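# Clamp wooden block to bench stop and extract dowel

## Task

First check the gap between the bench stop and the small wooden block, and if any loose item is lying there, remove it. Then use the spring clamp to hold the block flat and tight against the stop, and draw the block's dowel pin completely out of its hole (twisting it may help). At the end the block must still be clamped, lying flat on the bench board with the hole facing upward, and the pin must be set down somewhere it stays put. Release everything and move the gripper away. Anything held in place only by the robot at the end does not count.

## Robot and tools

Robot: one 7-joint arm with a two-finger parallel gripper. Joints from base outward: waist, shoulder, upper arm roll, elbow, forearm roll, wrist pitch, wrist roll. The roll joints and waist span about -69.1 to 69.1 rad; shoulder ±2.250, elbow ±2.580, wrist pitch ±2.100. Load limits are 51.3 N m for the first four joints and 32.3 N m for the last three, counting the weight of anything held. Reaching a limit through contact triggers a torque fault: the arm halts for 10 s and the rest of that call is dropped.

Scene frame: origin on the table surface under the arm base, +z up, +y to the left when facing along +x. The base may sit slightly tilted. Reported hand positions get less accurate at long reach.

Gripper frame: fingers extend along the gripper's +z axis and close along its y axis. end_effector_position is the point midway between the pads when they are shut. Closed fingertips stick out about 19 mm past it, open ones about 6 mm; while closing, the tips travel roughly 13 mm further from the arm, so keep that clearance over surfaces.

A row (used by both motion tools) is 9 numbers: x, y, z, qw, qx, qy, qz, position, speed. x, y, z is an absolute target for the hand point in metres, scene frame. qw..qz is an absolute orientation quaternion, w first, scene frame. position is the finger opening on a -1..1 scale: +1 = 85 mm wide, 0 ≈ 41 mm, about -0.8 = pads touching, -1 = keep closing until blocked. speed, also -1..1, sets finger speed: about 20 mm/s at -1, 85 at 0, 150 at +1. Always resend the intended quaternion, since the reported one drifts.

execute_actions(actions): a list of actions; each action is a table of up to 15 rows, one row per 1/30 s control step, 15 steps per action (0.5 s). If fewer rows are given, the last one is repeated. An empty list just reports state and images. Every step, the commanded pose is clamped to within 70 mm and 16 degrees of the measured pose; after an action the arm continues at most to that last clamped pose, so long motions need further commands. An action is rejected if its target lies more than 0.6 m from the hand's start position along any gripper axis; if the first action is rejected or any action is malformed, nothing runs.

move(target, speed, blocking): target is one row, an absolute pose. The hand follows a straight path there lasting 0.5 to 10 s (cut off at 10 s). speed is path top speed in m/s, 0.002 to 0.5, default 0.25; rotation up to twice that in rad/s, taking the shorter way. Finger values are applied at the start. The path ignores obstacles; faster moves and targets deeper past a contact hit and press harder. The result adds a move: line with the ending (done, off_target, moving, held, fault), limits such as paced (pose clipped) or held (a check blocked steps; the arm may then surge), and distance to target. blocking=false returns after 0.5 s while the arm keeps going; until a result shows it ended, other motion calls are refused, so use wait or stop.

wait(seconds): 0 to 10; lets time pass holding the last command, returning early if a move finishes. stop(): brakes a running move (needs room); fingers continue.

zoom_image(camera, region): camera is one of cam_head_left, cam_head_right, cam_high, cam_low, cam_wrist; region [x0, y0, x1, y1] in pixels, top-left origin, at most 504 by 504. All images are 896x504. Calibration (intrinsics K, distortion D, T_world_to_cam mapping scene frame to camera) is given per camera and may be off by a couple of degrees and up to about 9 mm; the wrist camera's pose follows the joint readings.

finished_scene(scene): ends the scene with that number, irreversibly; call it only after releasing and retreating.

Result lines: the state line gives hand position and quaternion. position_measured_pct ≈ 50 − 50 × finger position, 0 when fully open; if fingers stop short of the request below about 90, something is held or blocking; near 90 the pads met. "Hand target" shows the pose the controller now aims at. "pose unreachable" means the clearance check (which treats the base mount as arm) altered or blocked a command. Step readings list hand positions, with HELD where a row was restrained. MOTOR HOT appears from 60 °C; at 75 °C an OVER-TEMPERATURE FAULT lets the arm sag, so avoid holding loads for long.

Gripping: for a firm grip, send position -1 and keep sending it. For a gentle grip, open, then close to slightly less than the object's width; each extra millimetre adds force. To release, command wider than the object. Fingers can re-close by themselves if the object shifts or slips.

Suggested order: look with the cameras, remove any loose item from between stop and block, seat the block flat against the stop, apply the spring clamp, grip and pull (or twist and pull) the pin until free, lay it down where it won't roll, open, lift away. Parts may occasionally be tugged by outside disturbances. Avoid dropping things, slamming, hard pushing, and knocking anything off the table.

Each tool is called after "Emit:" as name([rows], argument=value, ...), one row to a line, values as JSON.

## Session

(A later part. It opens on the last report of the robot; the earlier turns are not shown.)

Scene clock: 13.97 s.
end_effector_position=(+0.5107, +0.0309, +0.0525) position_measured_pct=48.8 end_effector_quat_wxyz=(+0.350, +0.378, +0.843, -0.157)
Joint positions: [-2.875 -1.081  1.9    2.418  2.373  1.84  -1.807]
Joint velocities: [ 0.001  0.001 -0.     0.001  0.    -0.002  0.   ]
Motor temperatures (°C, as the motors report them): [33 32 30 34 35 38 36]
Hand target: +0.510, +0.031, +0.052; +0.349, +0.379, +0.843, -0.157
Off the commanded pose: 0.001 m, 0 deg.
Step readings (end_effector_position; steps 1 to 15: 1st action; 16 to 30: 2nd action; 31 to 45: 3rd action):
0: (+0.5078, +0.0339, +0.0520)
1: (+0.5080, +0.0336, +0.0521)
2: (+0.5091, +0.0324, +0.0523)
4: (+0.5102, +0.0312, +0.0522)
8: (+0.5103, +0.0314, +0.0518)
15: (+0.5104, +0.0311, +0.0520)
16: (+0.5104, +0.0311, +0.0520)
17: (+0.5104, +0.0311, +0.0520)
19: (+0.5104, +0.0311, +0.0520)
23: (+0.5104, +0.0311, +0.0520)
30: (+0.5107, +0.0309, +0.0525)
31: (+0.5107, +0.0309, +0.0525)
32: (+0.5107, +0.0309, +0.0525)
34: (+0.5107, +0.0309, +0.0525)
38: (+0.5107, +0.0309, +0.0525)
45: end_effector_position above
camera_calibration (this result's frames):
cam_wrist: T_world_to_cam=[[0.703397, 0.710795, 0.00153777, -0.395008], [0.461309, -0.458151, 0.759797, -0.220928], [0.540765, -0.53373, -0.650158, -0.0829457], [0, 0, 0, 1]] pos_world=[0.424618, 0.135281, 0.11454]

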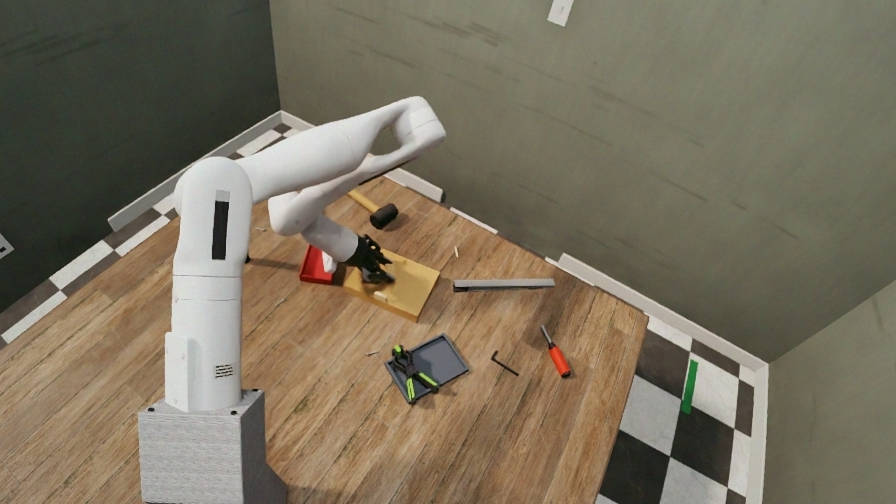

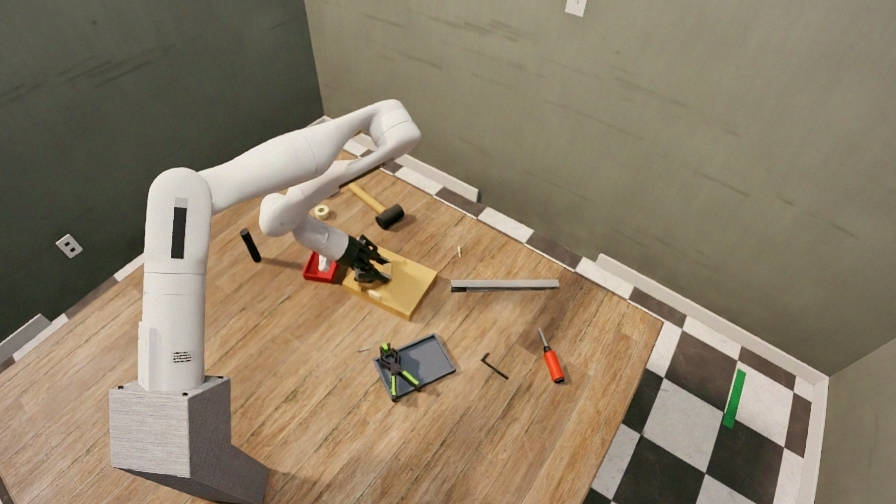

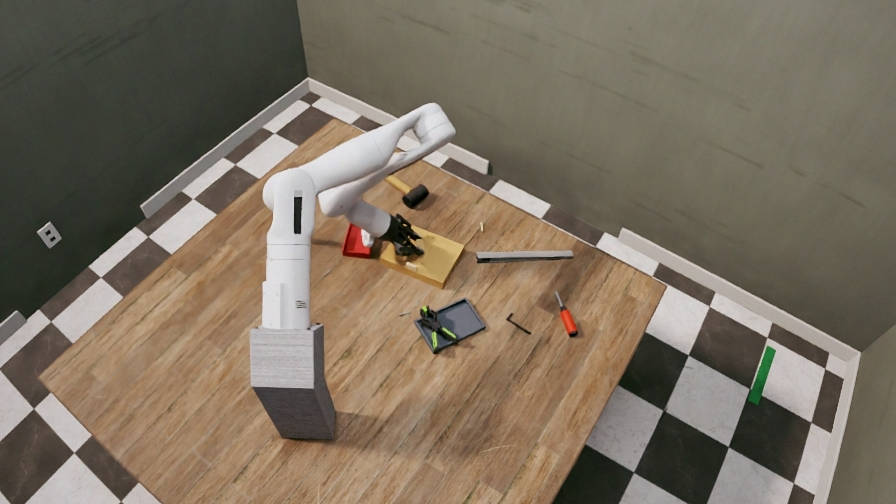

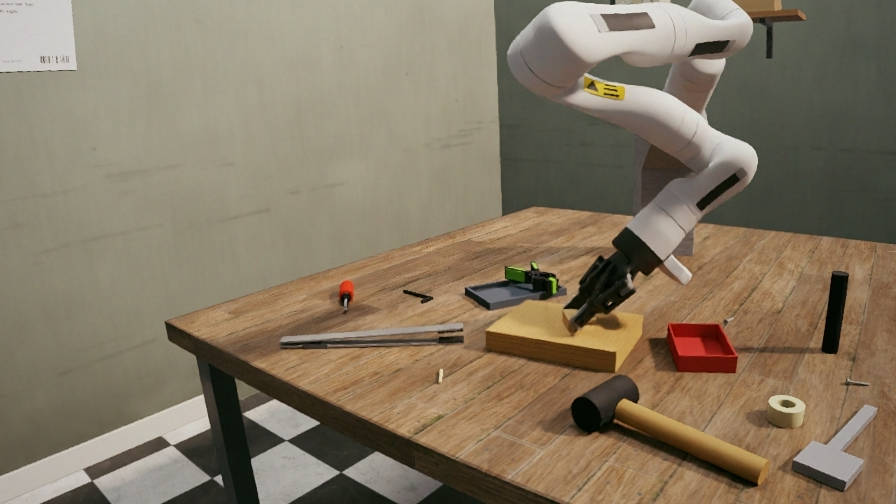

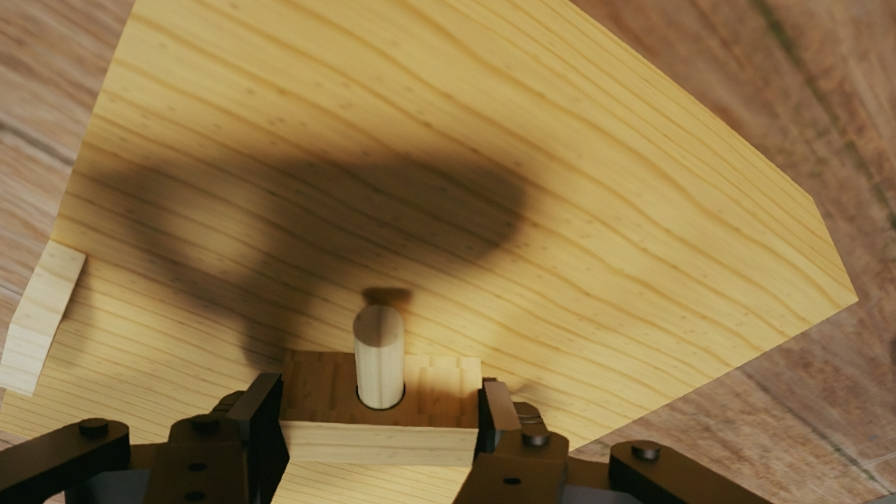

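Emit:
move(target=[0.5104,0.0311,0.09,0.3491,0.3787,0.8427,-0.1569,-0.15,0], speed=0.15)

Emit:
move(target=[0.4667,0.006,0.08,-0.3816,-0.0709,0.9212,-0.0294,-0.15,0], speed=0.3)

Scene clock: 15.43 s.
end_effector_position=(+0.5102, +0.0312, +0.0897) position_measured_pct=48.8 end_effector_quat_wxyz=(+0.349, +0.379, +0.843, -0.157)
Joint positions: [-2.822 -1.008  1.825  2.506  2.292  1.843 -1.835]
Joint velocities: [ 0.005  0.005 -0.002  0.     0.     0.002  0.001]
Motor temperatures (°C, as the motors report them): [33 32 30 34 35 38 36]
Hand target: +0.511, +0.031, +0.090; +0.349, +0.379, +0.843, -0.157
Off the commanded pose: 0.000 m, 0 deg.
move: done
camera_calibration (this result's frames):
cam_wrist: T_world_to_cam=[[0.70393, 0.710268, 0.0016487, -0.395241], [0.462081, -0.459718, 0.75838, -0.249038], [0.539411, -0.533084, -0.651811, -0.0575004], [0, 0, 0, 1]] pos_world=[0.424314, 0.135587, 0.152038]

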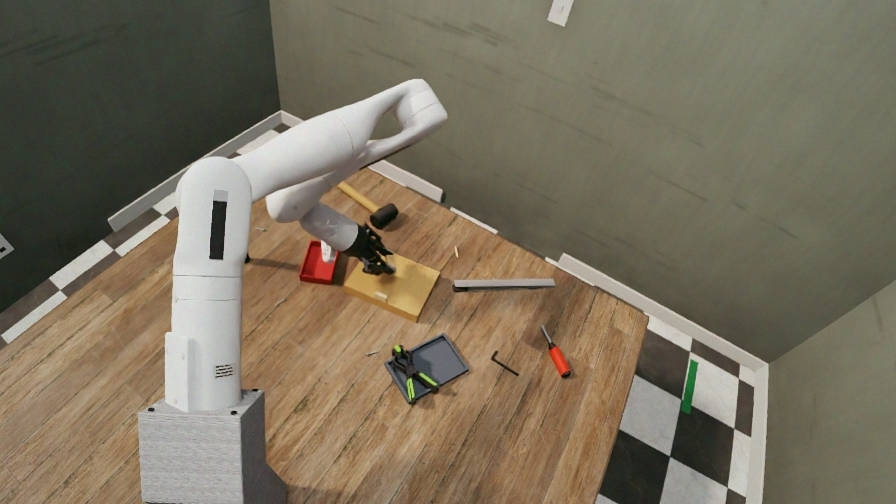

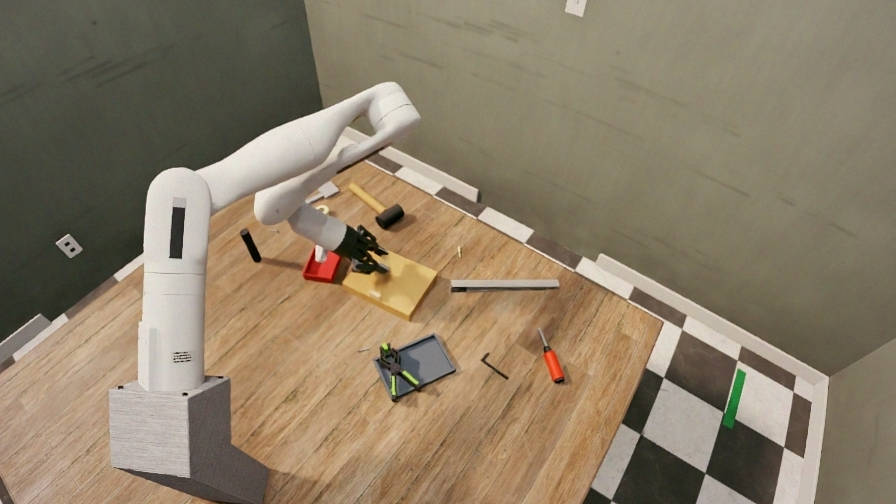

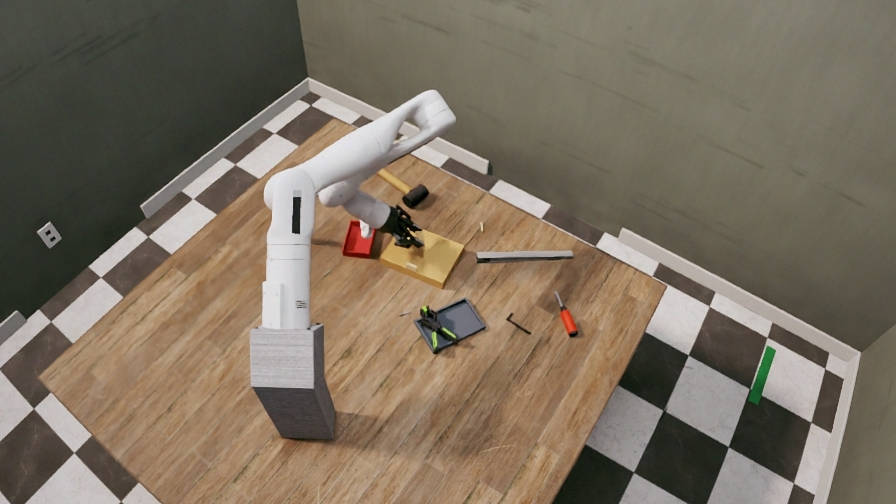

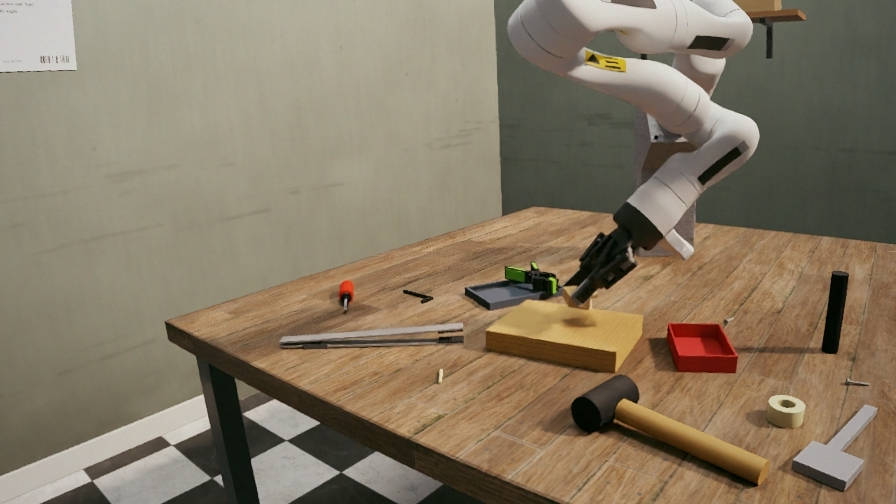

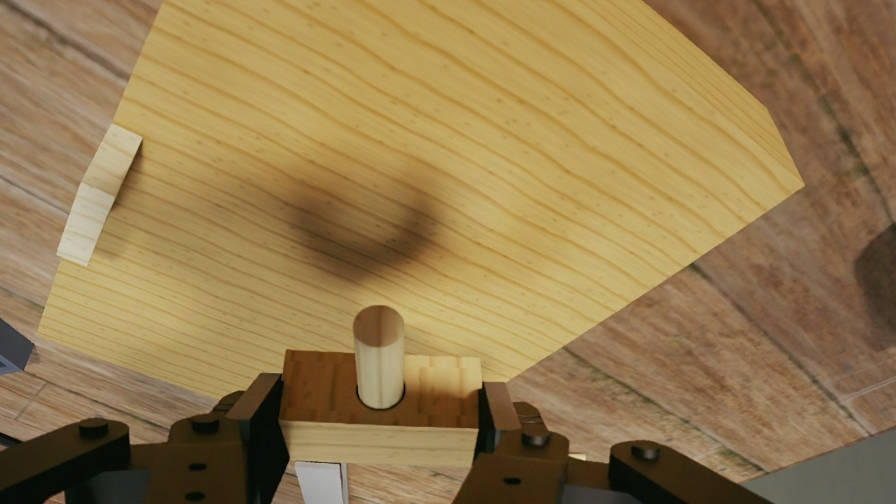

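Scene clock: 18.97 s.
end_effector_position=(+0.4671, +0.0048, +0.0793) position_measured_pct=48.8 end_effector_quat_wxyz=(-0.381, -0.073, +0.921, -0.029)
Joint positions: [-2.885 -0.629  2.858  1.523  2.905 -1.078 -1.028]
Joint velocities: [-0.005 -0.009 -0.002 -0.004  0.002  0.002 -0.002]
Motor temperatures (°C, as the motors report them): [34 32 30 34 35 38 36]
Hand target: +0.467, +0.005, +0.079; -0.381, -0.073, +0.921, -0.029
Off the commanded pose: 0.001 m, 0 deg.
move: done
camera_calibration (this result's frames):
cam_wrist: T_world_to_cam=[[-0.154835, 0.98571, 0.0663409, 0.0485821], [0.743773, 0.160502, -0.648877, -0.256372], [-0.650252, -0.0511261, -0.757996, 0.506678], [0, 0, 0, 1]] pos_world=[0.527674, 0.019165, 0.214483]

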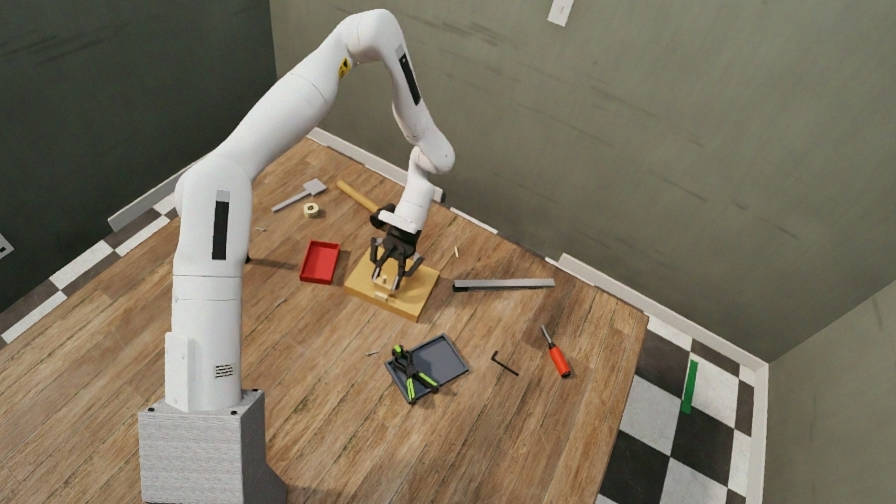

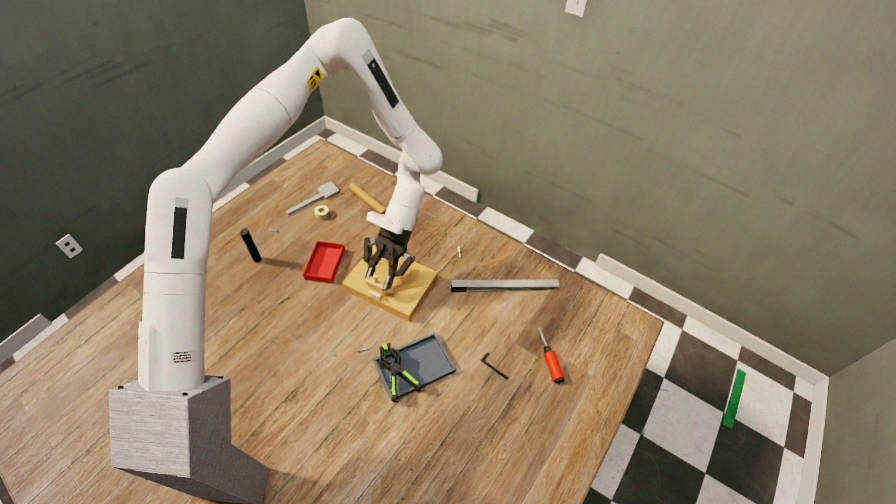

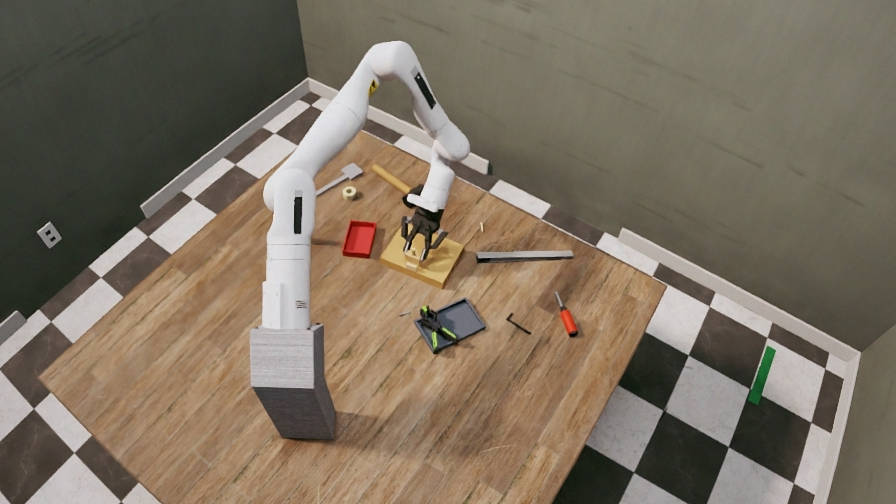

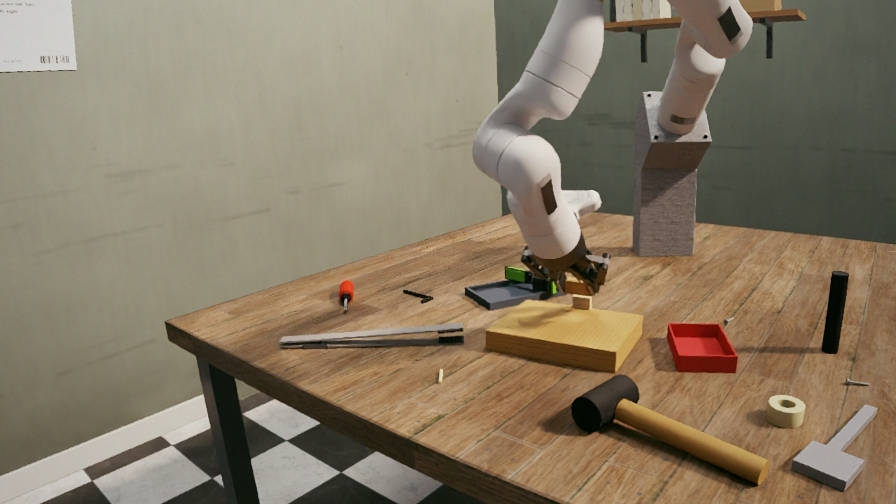

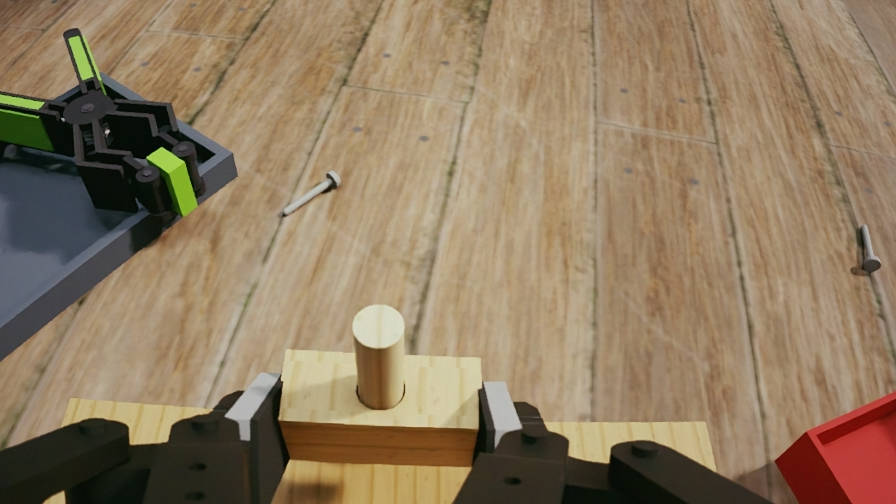

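Emit:
move(target=[0.4726,0.007,0.056,-0.3816,-0.0709,0.9212,-0.0294,-0.15,0], speed=0.05)

Emit:
zoom_image(camera="cam_head_left", region=[340, 240, 440, 320])

Emit:
zoom_image(camera="cam_low", region=[520, 260, 640, 340])

Scene clock: 19.97 s.
end_effector_position=(+0.4728, +0.0070, +0.0562) position_measured_pct=48.8 end_effector_quat_wxyz=(-0.381, -0.071, +0.921, -0.030)
Joint positions: [-2.92  -0.676  2.862  1.466  2.913 -1.079 -1.063]
Joint velocities: [-0.003 -0.006 -0.001 -0.002  0.    -0.002 -0.001]
Motor temperatures (°C, as the motors report them): [34 32 30 34 35 38 36]
Hand target: +0.473, +0.007, +0.056; -0.382, -0.071, +0.921, -0.029
Off the commanded pose: 0.000 m, 0 deg.
move: done
camera_calibration (this result's frames):
cam_wrist: T_world_to_cam=[[-0.15119, 0.986451, 0.063689, 0.0472368], [0.744107, 0.155987, -0.649594, -0.275969], [-0.650727, -0.0508208, -0.757609, 0.493141], [0, 0, 0, 1]] pos_world=[0.533392, 0.0215125, 0.191332]

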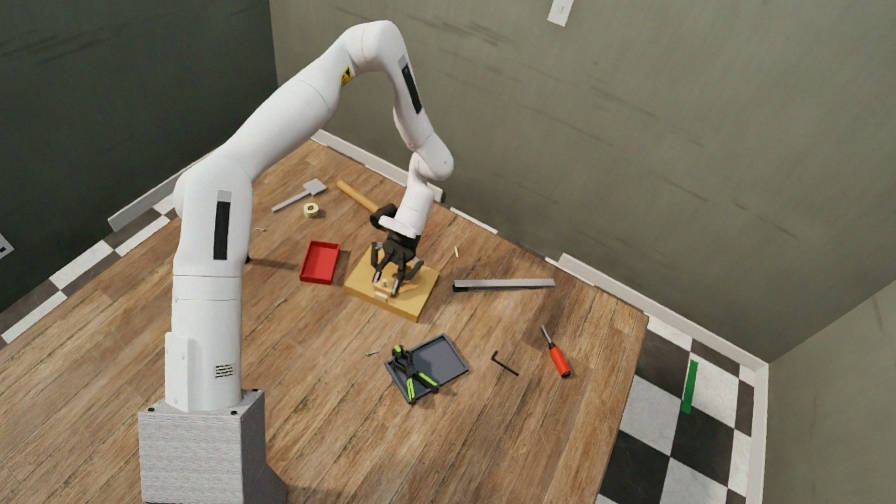

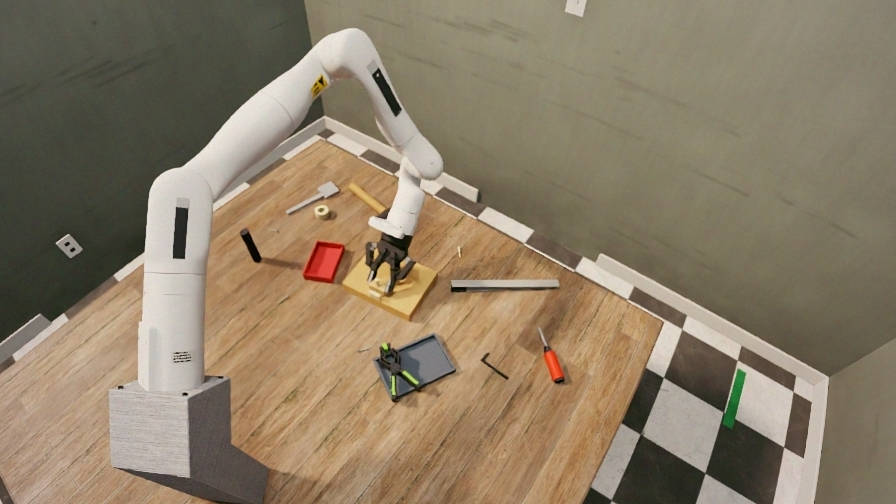

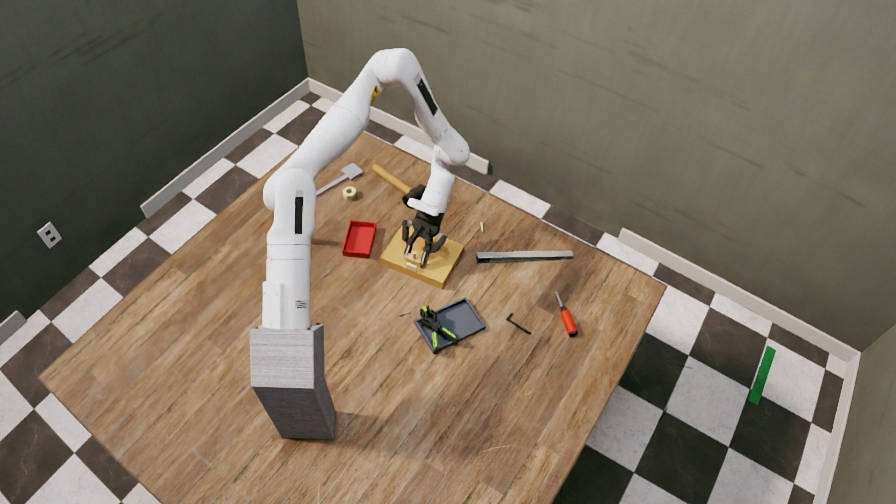

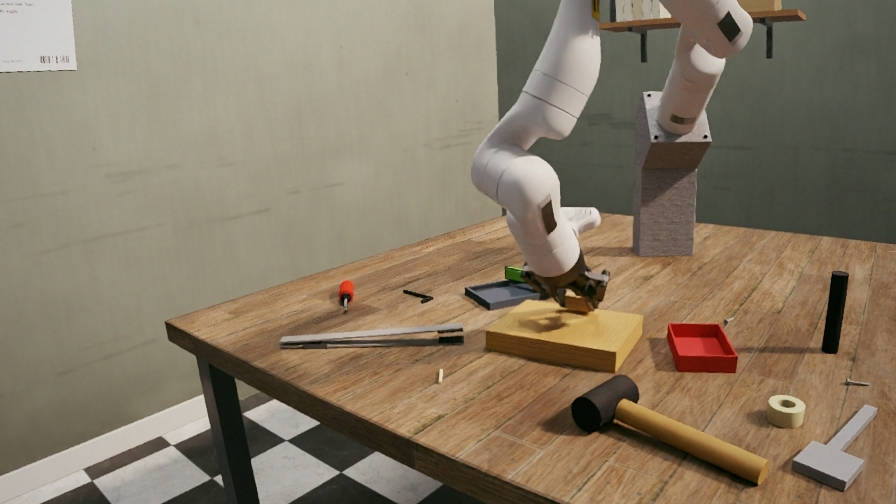

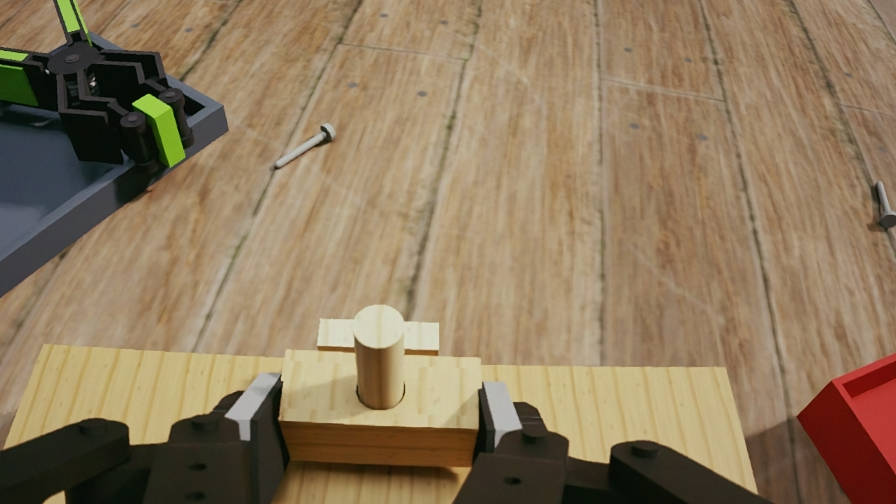

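Region (340, 240, 440, 320) of cam_head_left's 896x504 image, scaled by 5.040, with more detail than that image has; it fills the top 403 rows of this view, and the rest is white.

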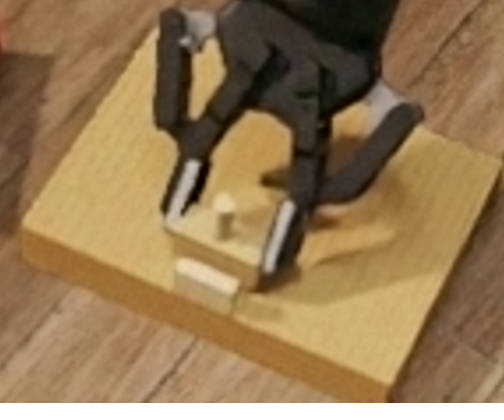

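Region (520, 260, 640, 340) of cam_low's 896x504 image, scaled by 4.200, with more detail than that image has.

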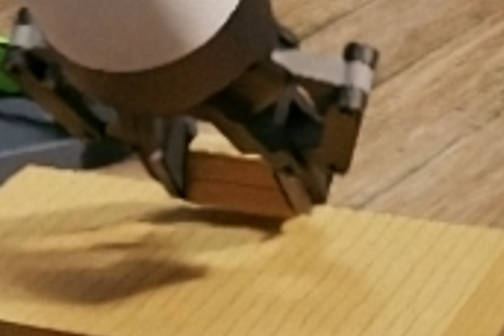

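Emit:
execute_actions([
  [[0.4726,0.007,0.055,-0.3816,-0.0709,0.9212,-0.0294,-0.15,0],[0.4726,0.007,0.0545,-0.3816,-0.0709,0.9212,-0.0294,-0.15,0],[0.4726,0.007,0.054,-0.3816,-0.0709,0.9212,-0.0294,-0.15,0],[0.4726,0.007,0.0535,-0.3816,-0.0709,0.9212,-0.0294,-0.15,0],[0.4726,0.007,0.053,-0.3816,-0.0709,0.9212,-0.0294,-0.15,0],[0.4726,0.007,0.0525,-0.3816,-0.0709,0.9212,-0.0294,-0.15,0],[0.4726,0.007,0.052,-0.3816,-0.0709,0.9212,-0.0294,-0.15,0],[0.4726,0.007,0.0515,-0.3816,-0.0709,0.9212,-0.0294,-0.15,0]],
  [[0.472,0.0069,0.0515,-0.3816,-0.0709,0.9212,-0.0294,-0.15,0],[0.4714,0.0068,0.0515,-0.3816,-0.0709,0.9212,-0.0294,-0.15,0],[0.4708,0.0067,0.0515,-0.3816,-0.0709,0.9212,-0.0294,-0.15,0],[0.4702,0.0066,0.0515,-0.3816,-0.0709,0.9212,-0.0294,-0.15,0],[0.4696,0.0065,0.0515,-0.3816,-0.0709,0.9212,-0.0294,-0.15,0],[0.469,0.0064,0.0515,-0.3816,-0.0709,0.9212,-0.0294,-0.15,0],[0.4684,0.0063,0.0515,-0.3816,-0.0709,0.9212,-0.0294,-0.15,0],[0.4678,0.0062,0.0515,-0.3816,-0.0709,0.9212,-0.0294,-0.15,0],[0.4672,0.0061,0.0515,-0.3816,-0.0709,0.9212,-0.0294,-0.15,0],[0.4666,0.006,0.0515,-0.3816,-0.0709,0.9212,-0.0294,-0.15,0]],
])

Emit:
zoom_image(camera="cam_low", region=[520, 260, 640, 340])

Scene clock: 21.60 s.
end_effector_position=(+0.4666, +0.0060, +0.0514) position_measured_pct=48.8 end_effector_quat_wxyz=(-0.382, -0.071, +0.921, -0.029)
Joint positions: [-2.924 -0.683  2.861  1.48   2.912 -1.058 -1.06 ]
Joint velocities: [ 0.001  0.002 -0.     0.003 -0.001  0.004  0.001]
Motor temperatures (°C, as the motors report them): [34 32 30 34 35 38 36]
Hand target: +0.467, +0.006, +0.052; -0.382, -0.071, +0.921, -0.029
Off the commanded pose: 0.000 m, 0 deg.
Step readings (end_effector_position; steps 1 to 15: 1st action; 16 to 30: 2nd action):
0: (+0.4725, +0.0071, +0.0560)
1: (+0.4725, +0.0071, +0.0558)
2: (+0.4725, +0.0070, +0.0553)
4: (+0.4725, +0.0070, +0.0543)
8: (+0.4726, +0.0070, +0.0524)
15: (+0.4727, +0.0070, +0.0515)
16: (+0.4726, +0.0070, +0.0515)
17: (+0.4723, +0.0069, +0.0516)
19: (+0.4713, +0.0068, +0.0516)
23: (+0.4690, +0.0064, +0.0515)
30: end_effector_position above
camera_calibration (this result's frames):
cam_wrist: T_world_to_cam=[[-0.151126, 0.986435, 0.0640887, 0.0475538], [0.743651, 0.156166, -0.650073, -0.274059], [-0.651263, -0.0505833, -0.757164, 0.485735], [0, 0, 0, 1]] pos_world=[0.527332, 0.02046, 0.186575]

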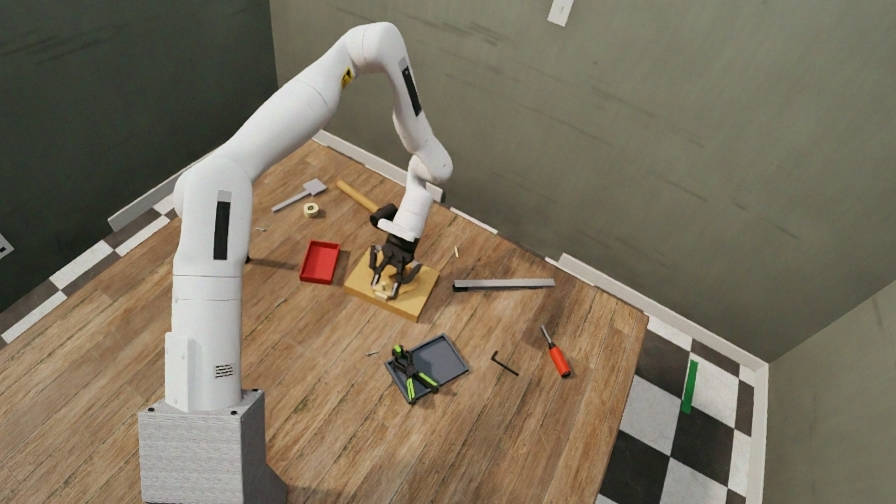

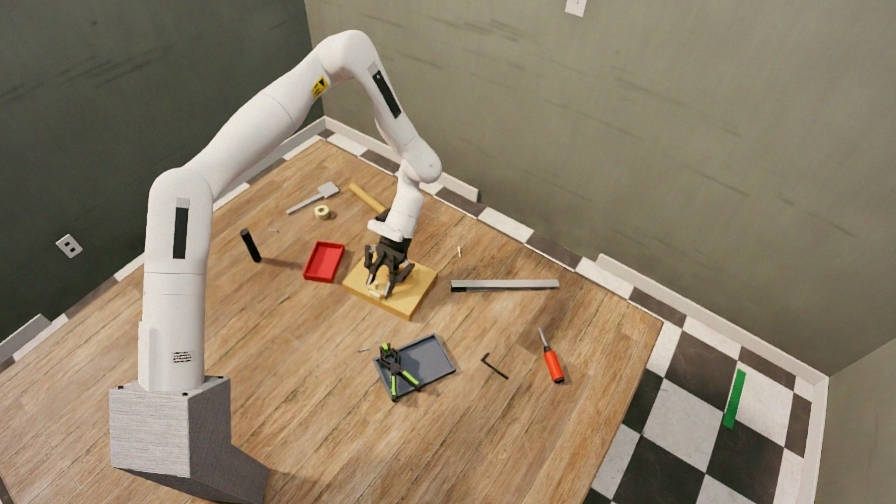

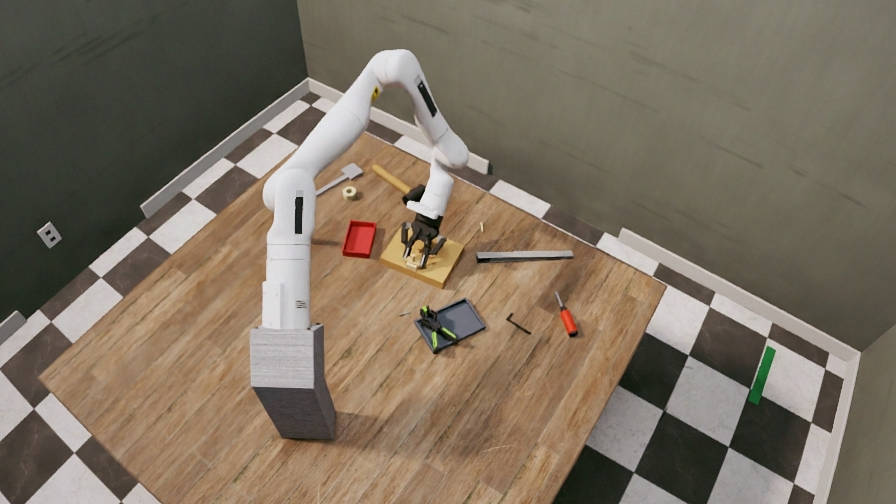

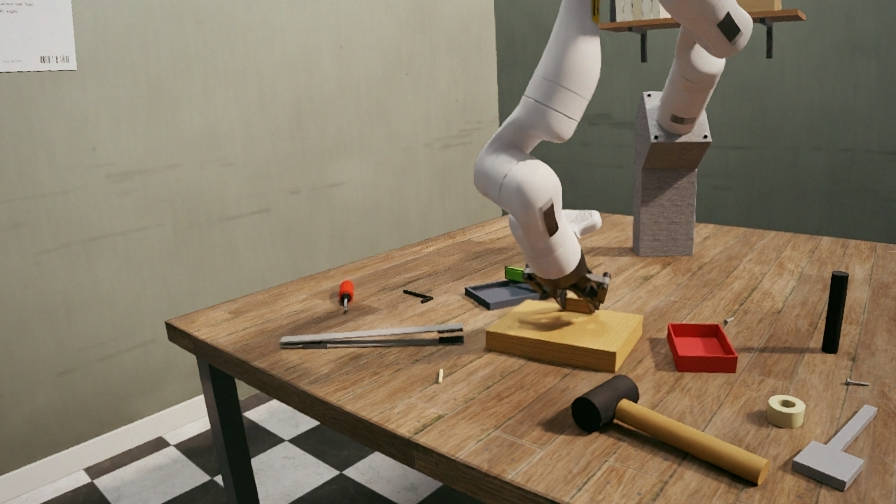

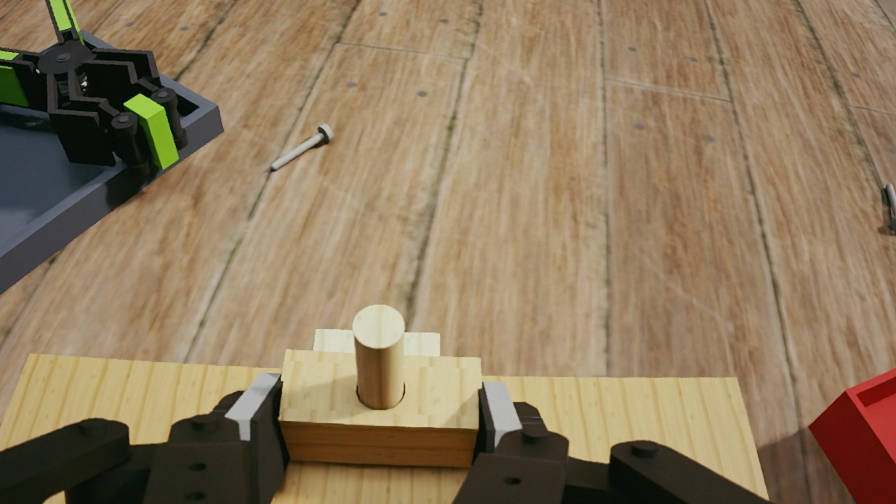

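Region (520, 260, 640, 340) of cam_low's 896x504 image, scaled by 4.200, with more detail than that image has.

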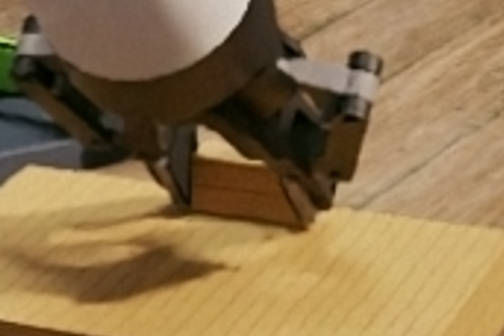

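Lower gently until contact.

Emit:
execute_actions([
  [[0.4662,0.006,0.0512,-0.3816,-0.0709,0.9212,-0.0294,-0.15,0],[0.466,0.006,0.0509,-0.3816,-0.0709,0.9212,-0.0294,-0.15,0],[0.4658,0.0059,0.0506,-0.3816,-0.0709,0.9212,-0.0294,-0.15,0],[0.4656,0.0059,0.0503,-0.3816,-0.0709,0.9212,-0.0294,-0.15,0],[0.4654,0.0058,0.05,-0.3816,-0.0709,0.9212,-0.0294,-0.15,0],[0.4652,0.0058,0.0497,-0.3816,-0.0709,0.9212,-0.0294,-0.15,0],[0.465,0.0058,0.0494,-0.3816,-0.0709,0.9212,-0.0294,-0.15,0],[0.465,0.0058,0.0491,-0.3816,-0.0709,0.9212,-0.0294,-0.15,0],[0.465,0.0058,0.0488,-0.3816,-0.0709,0.9212,-0.0294,-0.15,0],[0.465,0.0058,0.0485,-0.3816,-0.0709,0.9212,-0.0294,-0.15,0]],
])

Emit:
zoom_image(camera="cam_low", region=[540, 280, 620, 330])

Scene clock: 22.50 s.
end_effector_position=(+0.4660, +0.0059, +0.0499) position_measured_pct=48.8 end_effector_quat_wxyz=(-0.381, -0.071, +0.921, -0.030)
Joint positions: [-2.926 -0.685  2.862  1.481  2.912 -1.054 -1.061]
Joint velocities: [-0.001  0.002 -0.    -0.001 -0.001  0.    -0.001]
Motor temperatures (°C, as the motors report them): [34 32 30 34 35 38 36]
Hand target: +0.465, +0.006, +0.049; -0.382, -0.071, +0.921, -0.029
Off the commanded pose: 0.002 m, 0 deg.
Step readings (end_effector_position):
0: (+0.4666, +0.0060, +0.0515)
1: (+0.4665, +0.0060, +0.0514)
2: (+0.4664, +0.0060, +0.0513)
4: (+0.4660, +0.0060, +0.0507)
8: (+0.4659, +0.0059, +0.0500)
15: end_effector_position above
camera_calibration (this result's frames):
cam_wrist: T_world_to_cam=[[-0.151949, 0.986359, 0.0632979, 0.0481158], [0.744116, 0.156312, -0.649505, -0.274806], [-0.65054, -0.0515908, -0.757718, 0.483875], [0, 0, 0, 1]] pos_world=[0.526579, 0.0204597, 0.185107]

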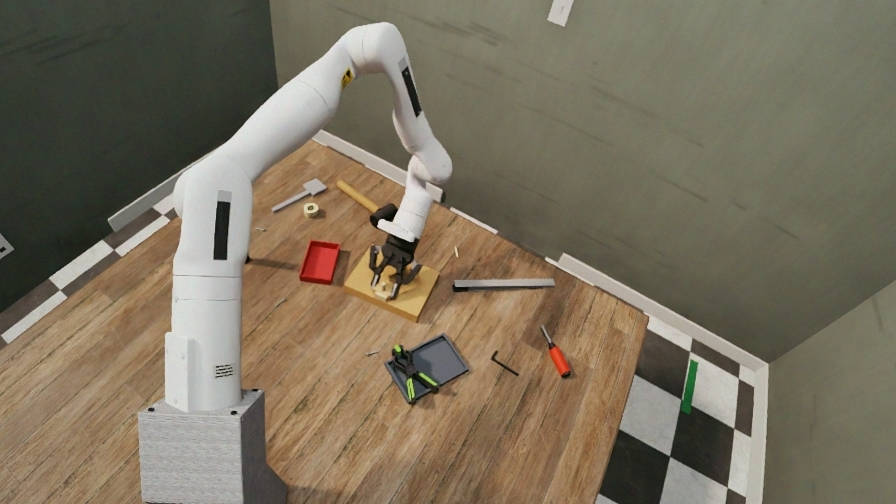

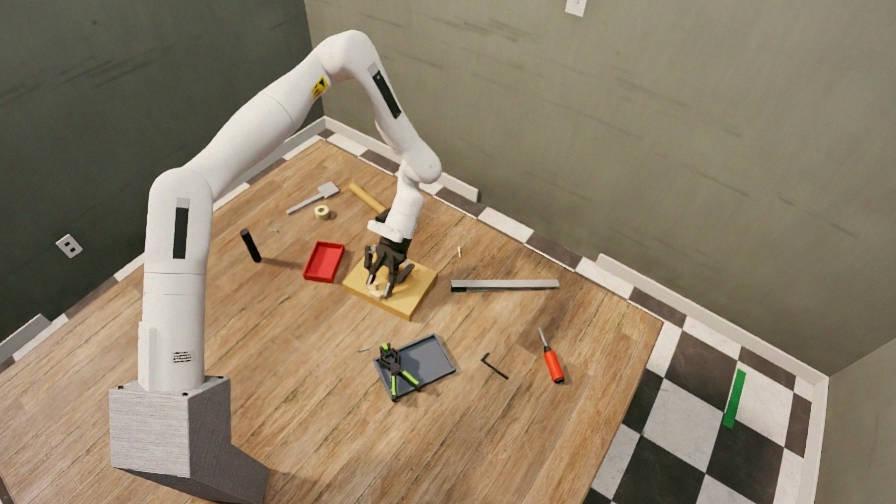

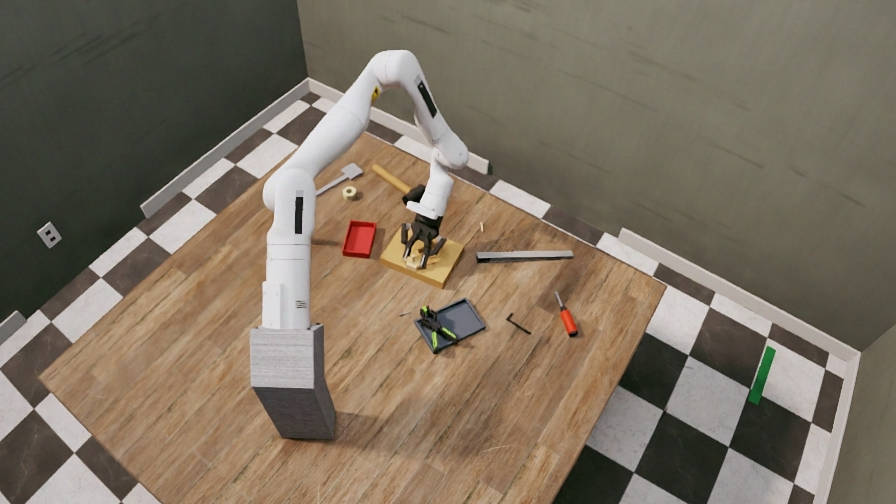

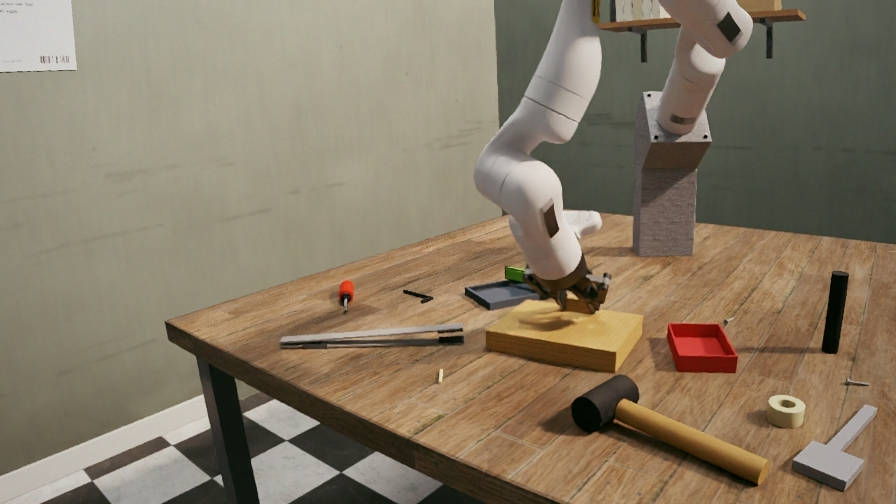

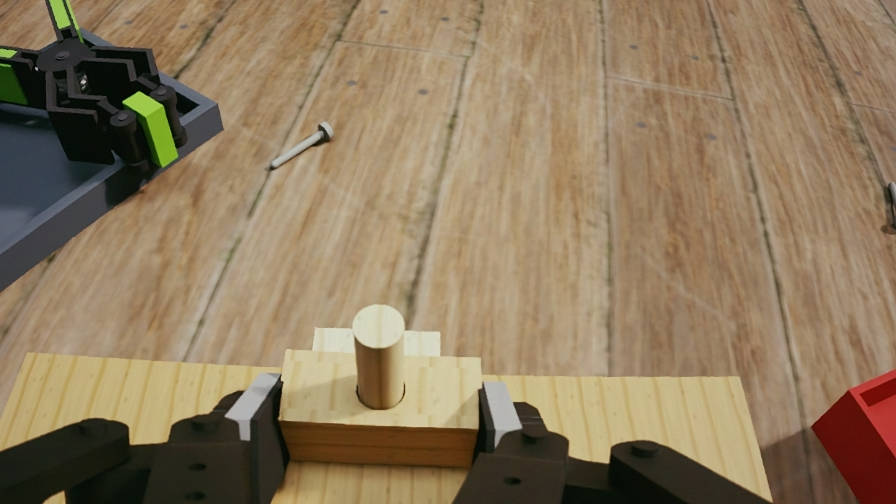

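Region (540, 280, 620, 330) of cam_low's 896x504 image, scaled by 6.300, with more detail than that image has; it fills the top 315 rows of this view, and the rest is white.

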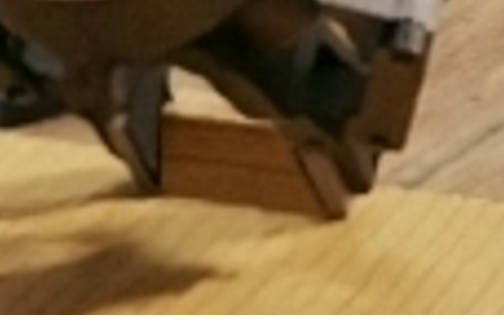

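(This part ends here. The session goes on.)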